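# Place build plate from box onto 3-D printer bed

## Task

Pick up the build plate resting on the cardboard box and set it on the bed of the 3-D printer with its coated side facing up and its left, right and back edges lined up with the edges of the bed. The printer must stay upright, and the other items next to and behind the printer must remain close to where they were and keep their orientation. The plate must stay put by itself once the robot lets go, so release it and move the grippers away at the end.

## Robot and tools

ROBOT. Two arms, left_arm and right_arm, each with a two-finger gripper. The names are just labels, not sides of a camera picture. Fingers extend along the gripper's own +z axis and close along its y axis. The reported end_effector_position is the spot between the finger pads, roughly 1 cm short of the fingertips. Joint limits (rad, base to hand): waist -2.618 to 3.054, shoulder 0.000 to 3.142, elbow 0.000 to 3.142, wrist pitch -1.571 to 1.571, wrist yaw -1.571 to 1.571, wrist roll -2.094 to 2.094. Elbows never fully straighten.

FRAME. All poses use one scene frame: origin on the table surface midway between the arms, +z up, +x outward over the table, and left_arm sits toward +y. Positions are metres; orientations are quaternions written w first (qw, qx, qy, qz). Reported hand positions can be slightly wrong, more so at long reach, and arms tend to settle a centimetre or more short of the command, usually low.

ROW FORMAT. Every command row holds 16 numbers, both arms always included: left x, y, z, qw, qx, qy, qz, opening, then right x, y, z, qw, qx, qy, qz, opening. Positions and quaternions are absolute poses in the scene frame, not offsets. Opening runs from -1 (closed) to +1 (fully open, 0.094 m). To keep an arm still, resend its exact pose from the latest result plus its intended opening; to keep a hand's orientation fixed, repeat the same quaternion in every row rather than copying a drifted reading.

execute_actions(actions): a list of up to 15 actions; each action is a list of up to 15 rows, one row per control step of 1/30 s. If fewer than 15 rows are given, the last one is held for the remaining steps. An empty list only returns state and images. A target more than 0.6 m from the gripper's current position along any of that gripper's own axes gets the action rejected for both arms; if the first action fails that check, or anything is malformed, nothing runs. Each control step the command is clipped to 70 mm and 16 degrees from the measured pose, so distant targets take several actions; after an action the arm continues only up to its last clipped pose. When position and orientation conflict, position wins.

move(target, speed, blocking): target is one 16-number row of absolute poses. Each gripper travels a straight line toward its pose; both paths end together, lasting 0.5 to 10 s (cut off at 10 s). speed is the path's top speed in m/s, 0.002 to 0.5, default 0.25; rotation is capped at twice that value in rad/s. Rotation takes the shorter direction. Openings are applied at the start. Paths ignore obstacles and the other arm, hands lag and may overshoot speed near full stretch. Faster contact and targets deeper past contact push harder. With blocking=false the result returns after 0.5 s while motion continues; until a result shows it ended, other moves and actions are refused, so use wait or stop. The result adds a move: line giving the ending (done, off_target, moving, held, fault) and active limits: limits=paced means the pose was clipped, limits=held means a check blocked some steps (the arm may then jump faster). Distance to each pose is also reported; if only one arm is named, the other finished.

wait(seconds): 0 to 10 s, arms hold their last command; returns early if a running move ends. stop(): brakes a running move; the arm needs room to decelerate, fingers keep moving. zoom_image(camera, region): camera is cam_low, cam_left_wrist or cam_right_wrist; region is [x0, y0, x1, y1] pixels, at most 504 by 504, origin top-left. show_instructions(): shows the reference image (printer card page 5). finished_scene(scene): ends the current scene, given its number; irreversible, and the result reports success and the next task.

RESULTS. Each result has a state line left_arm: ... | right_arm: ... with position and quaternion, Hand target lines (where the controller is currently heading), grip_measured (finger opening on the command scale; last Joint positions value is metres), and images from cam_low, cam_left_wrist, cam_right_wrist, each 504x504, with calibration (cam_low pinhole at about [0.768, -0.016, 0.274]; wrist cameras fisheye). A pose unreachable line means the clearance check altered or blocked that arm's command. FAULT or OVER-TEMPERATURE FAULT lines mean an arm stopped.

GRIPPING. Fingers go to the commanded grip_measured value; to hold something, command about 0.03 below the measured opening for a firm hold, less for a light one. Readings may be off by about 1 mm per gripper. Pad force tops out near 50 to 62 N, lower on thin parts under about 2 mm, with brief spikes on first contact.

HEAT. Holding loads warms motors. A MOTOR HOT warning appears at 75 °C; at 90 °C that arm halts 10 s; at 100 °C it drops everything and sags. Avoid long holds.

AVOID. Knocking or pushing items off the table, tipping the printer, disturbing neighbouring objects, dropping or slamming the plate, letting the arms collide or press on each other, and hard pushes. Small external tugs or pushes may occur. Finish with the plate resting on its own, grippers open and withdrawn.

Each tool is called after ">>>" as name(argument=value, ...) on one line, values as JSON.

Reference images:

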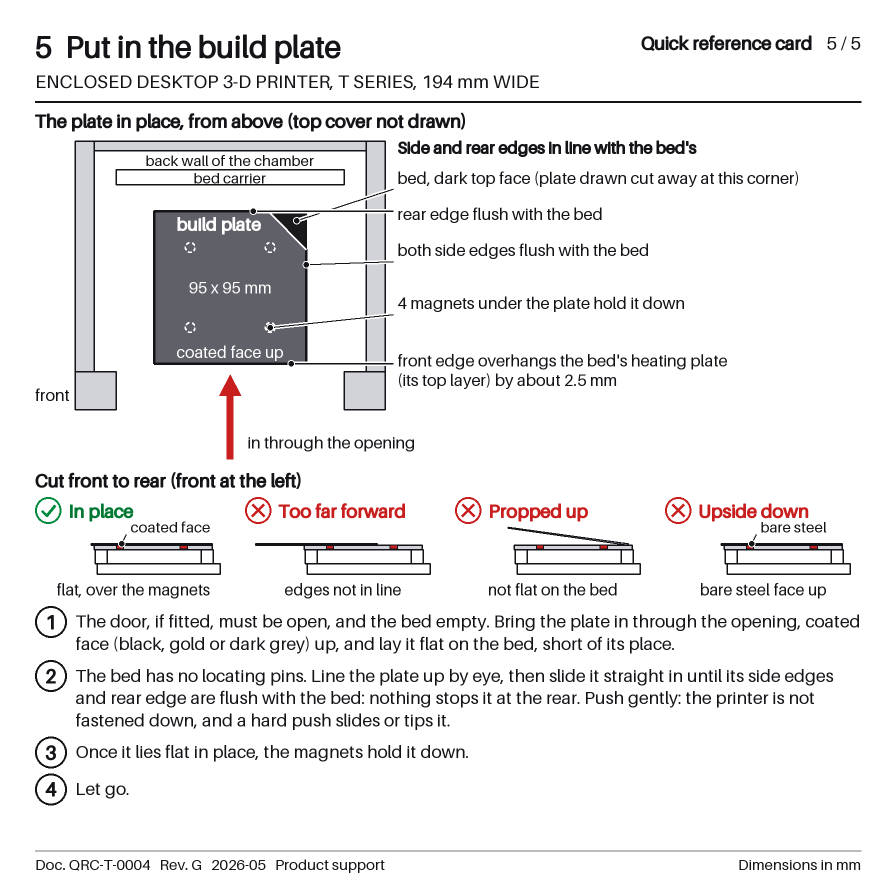

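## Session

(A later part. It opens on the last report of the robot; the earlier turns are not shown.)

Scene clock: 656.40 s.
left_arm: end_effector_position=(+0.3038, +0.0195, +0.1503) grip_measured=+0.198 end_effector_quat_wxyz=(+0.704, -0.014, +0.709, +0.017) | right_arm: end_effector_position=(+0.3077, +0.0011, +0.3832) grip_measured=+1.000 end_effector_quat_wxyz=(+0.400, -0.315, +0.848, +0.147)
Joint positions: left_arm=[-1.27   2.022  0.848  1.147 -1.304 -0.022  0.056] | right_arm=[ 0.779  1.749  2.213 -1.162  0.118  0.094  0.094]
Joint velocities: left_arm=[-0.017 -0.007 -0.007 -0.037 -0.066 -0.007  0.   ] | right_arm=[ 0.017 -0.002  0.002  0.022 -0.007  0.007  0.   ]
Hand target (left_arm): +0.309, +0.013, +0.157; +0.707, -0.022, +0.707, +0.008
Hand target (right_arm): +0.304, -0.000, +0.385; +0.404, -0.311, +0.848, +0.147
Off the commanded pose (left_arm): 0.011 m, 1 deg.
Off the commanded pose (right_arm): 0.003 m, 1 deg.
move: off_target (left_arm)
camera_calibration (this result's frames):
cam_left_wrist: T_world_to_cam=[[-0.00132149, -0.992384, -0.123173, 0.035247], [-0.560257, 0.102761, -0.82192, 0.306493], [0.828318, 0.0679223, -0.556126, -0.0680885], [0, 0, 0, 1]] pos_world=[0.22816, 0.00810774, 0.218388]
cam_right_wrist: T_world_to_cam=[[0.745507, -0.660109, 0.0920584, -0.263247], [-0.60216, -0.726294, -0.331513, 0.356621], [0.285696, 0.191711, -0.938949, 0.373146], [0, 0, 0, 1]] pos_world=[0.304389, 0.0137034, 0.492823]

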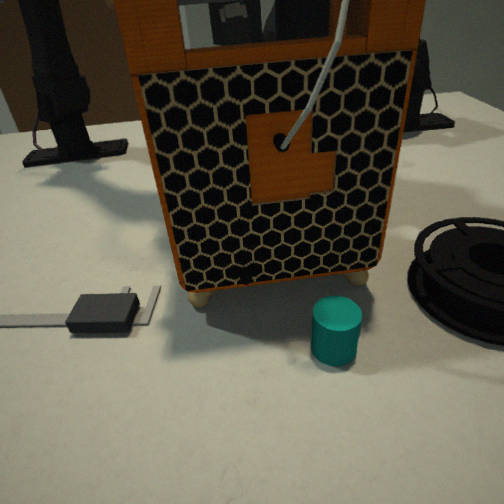

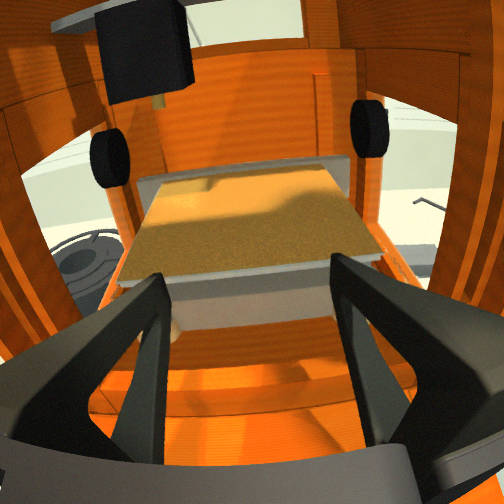

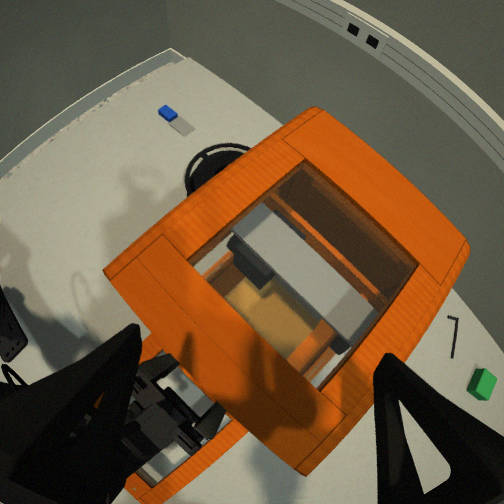

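>>> move(target=[0.309,0.013,0.157,0.707,-0.022,0.707,0.008,0.2,0.27,0.01,0.385,0.404,-0.310,0.848,0.148,1], speed=0.1)

>>> zoom_image(camera="cam_right_wrist", region=[240,220,390,370])

Scene clock: 662.37 s.
left_arm: end_effector_position=(+0.3038, +0.0195, +0.1503) grip_measured=+0.198 end_effector_quat_wxyz=(+0.704, -0.014, +0.709, +0.017) | right_arm: end_effector_position=(+0.2737, +0.0145, +0.3852) grip_measured=+1.000 end_effector_quat_wxyz=(+0.404, -0.315, +0.846, +0.150)
Joint positions: left_arm=[-1.27   2.022  0.848  1.147 -1.304 -0.022  0.056] | right_arm=[ 0.892  1.701  2.159 -1.156  0.203  0.165  0.094]
Joint velocities: left_arm=[ 0.002  0.012 -0.017 -0.051  0.007  0.007  0.   ] | right_arm=[ 0.007  0.002  0.027 -0.037 -0.051 -0.007  0.   ]
Hand target (left_arm): +0.309, +0.013, +0.157; +0.707, -0.022, +0.707, +0.008
Hand target (right_arm): +0.270, +0.010, +0.385; +0.404, -0.311, +0.848, +0.146
Off the commanded pose (left_arm): 0.011 m, 1 deg.
Off the commanded pose (right_arm): 0.006 m, 1 deg.
move: off_target (left_arm)
camera_calibration (this result's frames):
cam_left_wrist: T_world_to_cam=[[-0.00132149, -0.992384, -0.123173, 0.035247], [-0.560257, 0.102761, -0.82192, 0.306493], [0.828318, 0.0679223, -0.556126, -0.0680885], [0, 0, 0, 1]] pos_world=[0.22816, 0.00810774, 0.218388]
cam_right_wrist: T_world_to_cam=[[0.746626, -0.658903, 0.0916324, -0.229445], [-0.597978, -0.72509, -0.341565, 0.349244], [0.2915, 0.200227, -0.935381, 0.379084], [0, 0, 0, 1]] pos_world=[0.269647, 0.0261484, 0.494902]

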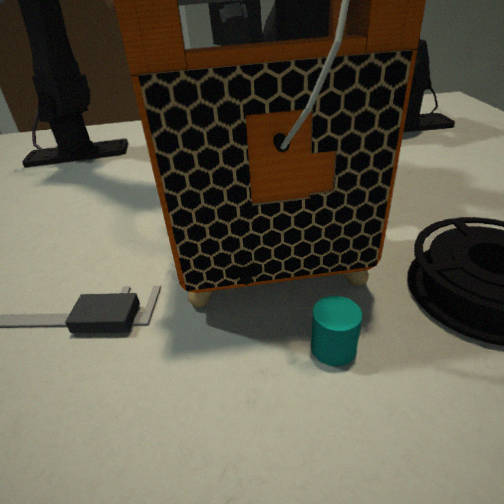

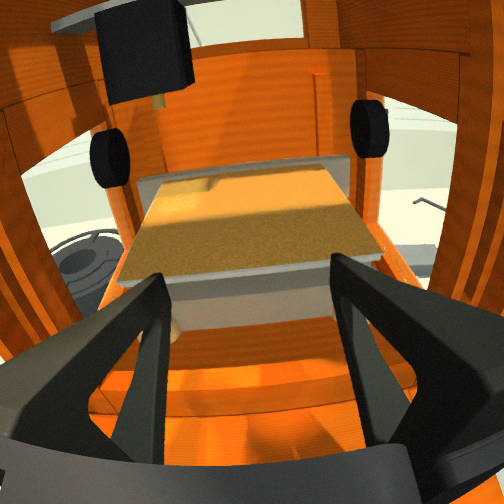

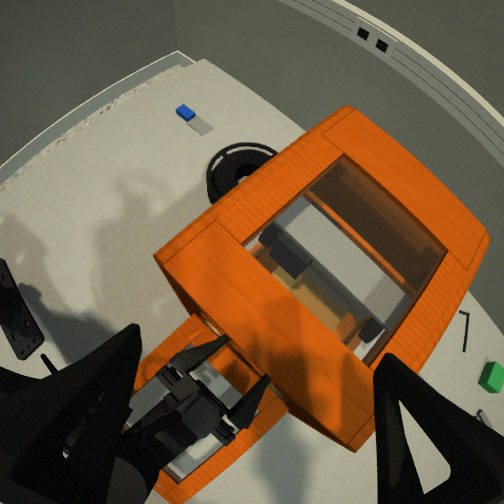

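Region (240, 220, 390, 370) of cam_right_wrist's 504x504 image, scaled by 3.360, with more detail than that image has.

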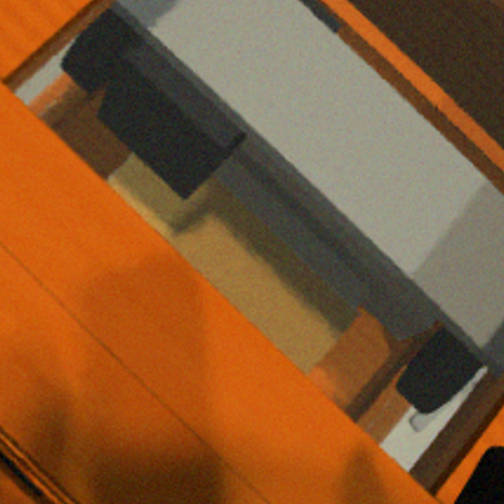

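>>> zoom_image(camera="cam_right_wrist", region=[295,265,365,335])

>>> zoom_image(camera="cam_left_wrist", region=[105,240,405,310])

Region (295, 265, 365, 335) of cam_right_wrist's 504x504 image, scaled by 7.200, with more detail than that image has.

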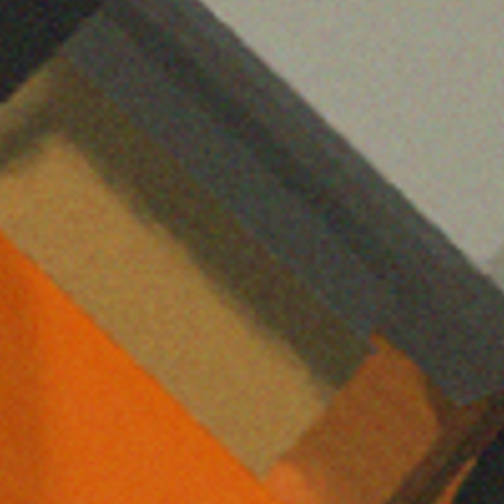

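Region (105, 240, 405, 310) of cam_left_wrist's 504x504 image, scaled by 1.680, with more detail than that image has; it fills the top 118 rows of this view, and the rest is white.

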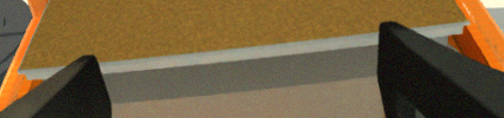

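>>> move(target=[0.26,0.016,0.157,0.707,-0.022,0.707,0.008,0.2,0.24,-0.1,0.40,0.404,-0.310,0.848,0.148,1], speed=0.1)

>>> move(target=[0.17,0.16,0.30,0.530,0.314,0.757,-0.220,1,0.17,-0.2,0.36,0.530,-0.314,0.757,0.220,1], speed=0.25)

Scene clock: 676.27 s.
left_arm: end_effector_position=(+0.2642, +0.0080, +0.1529) grip_measured=+0.198 end_effector_quat_wxyz=(+0.707, -0.019, +0.707, +0.007) | right_arm: end_effector_position=(+0.2443, -0.0946, +0.4092) grip_measured=+1.000 end_effector_quat_wxyz=(+0.414, -0.304, +0.844, +0.155)
Joint positions: left_arm=[-1.385  2.022  0.848  1.169 -1.413 -0.021  0.056] | right_arm=[ 0.711  1.367  1.942 -1.231  0.07   0.065  0.094]
Joint velocities: left_arm=[-0.007 -0.012  0.002 -0.022  0.051 -0.007 -0.   ] | right_arm=[ 0.002  0.012 -0.017  0.007 -0.051 -0.022  0.   ]
Hand target (left_arm): +0.260, +0.015, +0.157; +0.707, -0.022, +0.706, +0.008
Hand target (right_arm): +0.241, -0.100, +0.402; +0.403, -0.309, +0.848, +0.151
Off the commanded pose (left_arm): 0.010 m, 0 deg.
Off the commanded pose (right_arm): 0.012 m, 2 deg.
move: off_target (right_arm)
camera_calibration (this result's frames):
cam_left_wrist: T_world_to_cam=[[-0.00659394, -0.994607, -0.103501, 0.0225499], [-0.553832, 0.0898116, -0.82777, 0.286981], [0.832602, 0.0518641, -0.551438, -0.0347851], [0, 0, 0, 1]] pos_world=[0.18805, -0.00154184, 0.220706]
cam_right_wrist: T_world_to_cam=[[0.734903, -0.672838, 0.0848922, -0.277274], [-0.604685, -0.706787, -0.367162, 0.274687], [0.307041, 0.218495, -0.926275, 0.426218], [0, 0, 0, 1]] pos_world=[0.239002, -0.0855418, 0.519188]

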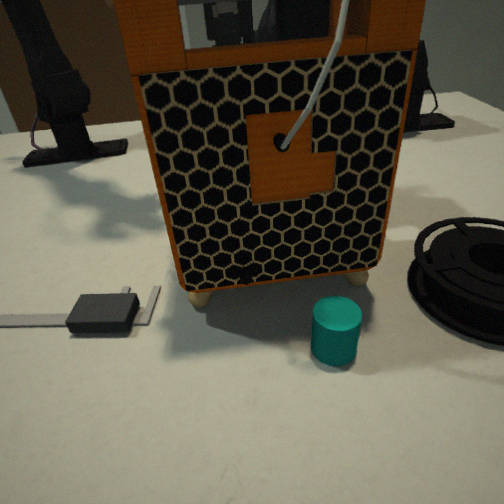

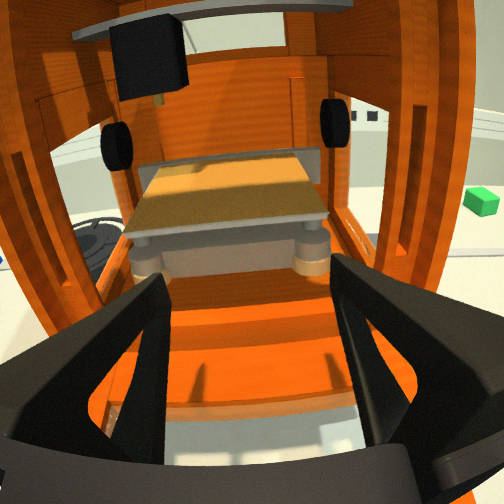

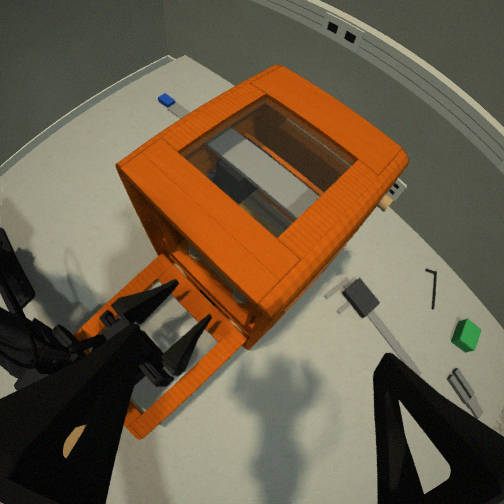

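Scene clock: 678.90 s.
left_arm: end_effector_position=(+0.1717, +0.1521, +0.2875) grip_measured=+1.000 end_effector_quat_wxyz=(+0.522, +0.317, +0.763, -0.213) | right_arm: end_effector_position=(+0.1743, -0.2027, +0.3712) grip_measured=+1.000 end_effector_quat_wxyz=(+0.542, -0.307, +0.750, +0.221)
Joint positions: left_arm=[-1.159  0.586  0.819 -0.63  -0.342 -0.132  0.094] | right_arm=[-0.016  0.649  1.188 -0.95  -0.668 -0.266  0.094]
Joint velocities: left_arm=[-0.002 -0.002 -0.002 -0.007 -0.037 -0.007  0.   ] | right_arm=[-0.012  0.012  0.022 -0.066  0.007 -0.007  0.   ]
Hand target (left_arm): +0.171, +0.154, +0.301; +0.530, +0.314, +0.756, -0.221
Hand target (right_arm): +0.172, -0.202, +0.363; +0.532, -0.308, +0.756, +0.226
Off the commanded pose (left_arm): 0.015 m, 1 deg.
Off the commanded pose (right_arm): 0.012 m, 2 deg.
move: off_target (left_arm, right_arm)
camera_calibration (this result's frames):
cam_left_wrist: T_world_to_cam=[[-0.75924, -0.642695, -0.102465, 0.254563], [-0.485415, 0.664097, -0.568636, 0.160587], [0.433506, -0.381993, -0.816182, 0.319577], [0, 0, 0, 1]] pos_world=[0.132688, 0.179037, 0.378232]
cam_right_wrist: T_world_to_cam=[[0.758097, -0.638411, 0.133118, -0.310322], [-0.421632, -0.635539, -0.646774, 0.228247], [0.49751, 0.43419, -0.750975, 0.381539], [0, 0, 0, 1]] pos_world=[0.141671, -0.218714, 0.47546]

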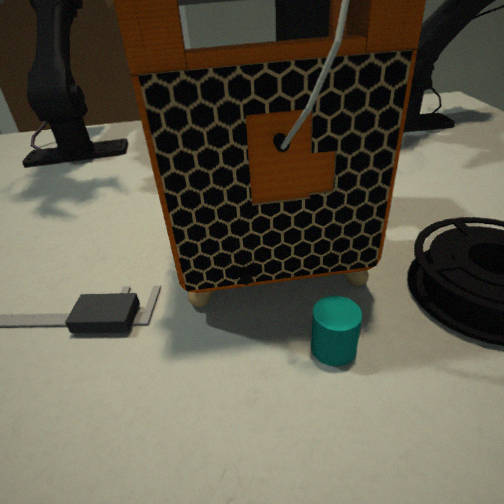

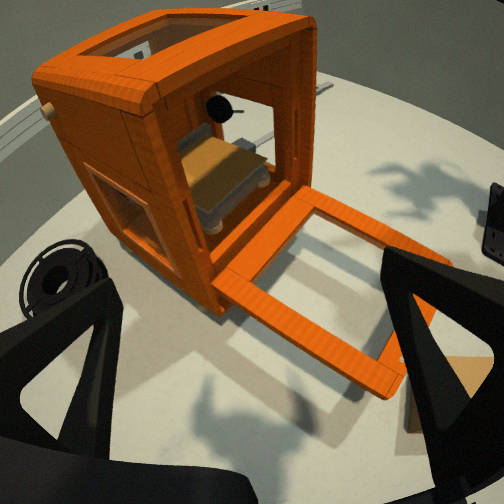

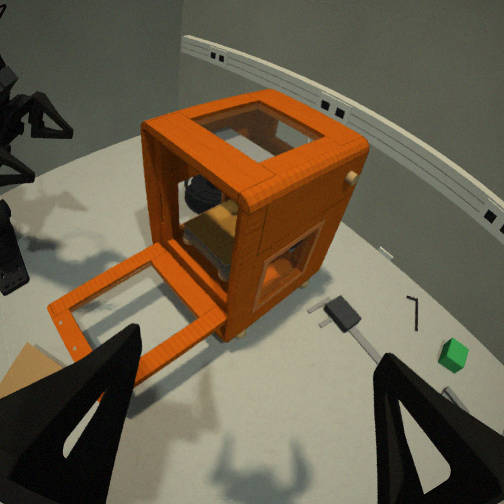

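>>> finished_scene(scene=1)

The scene is finished: the task was done.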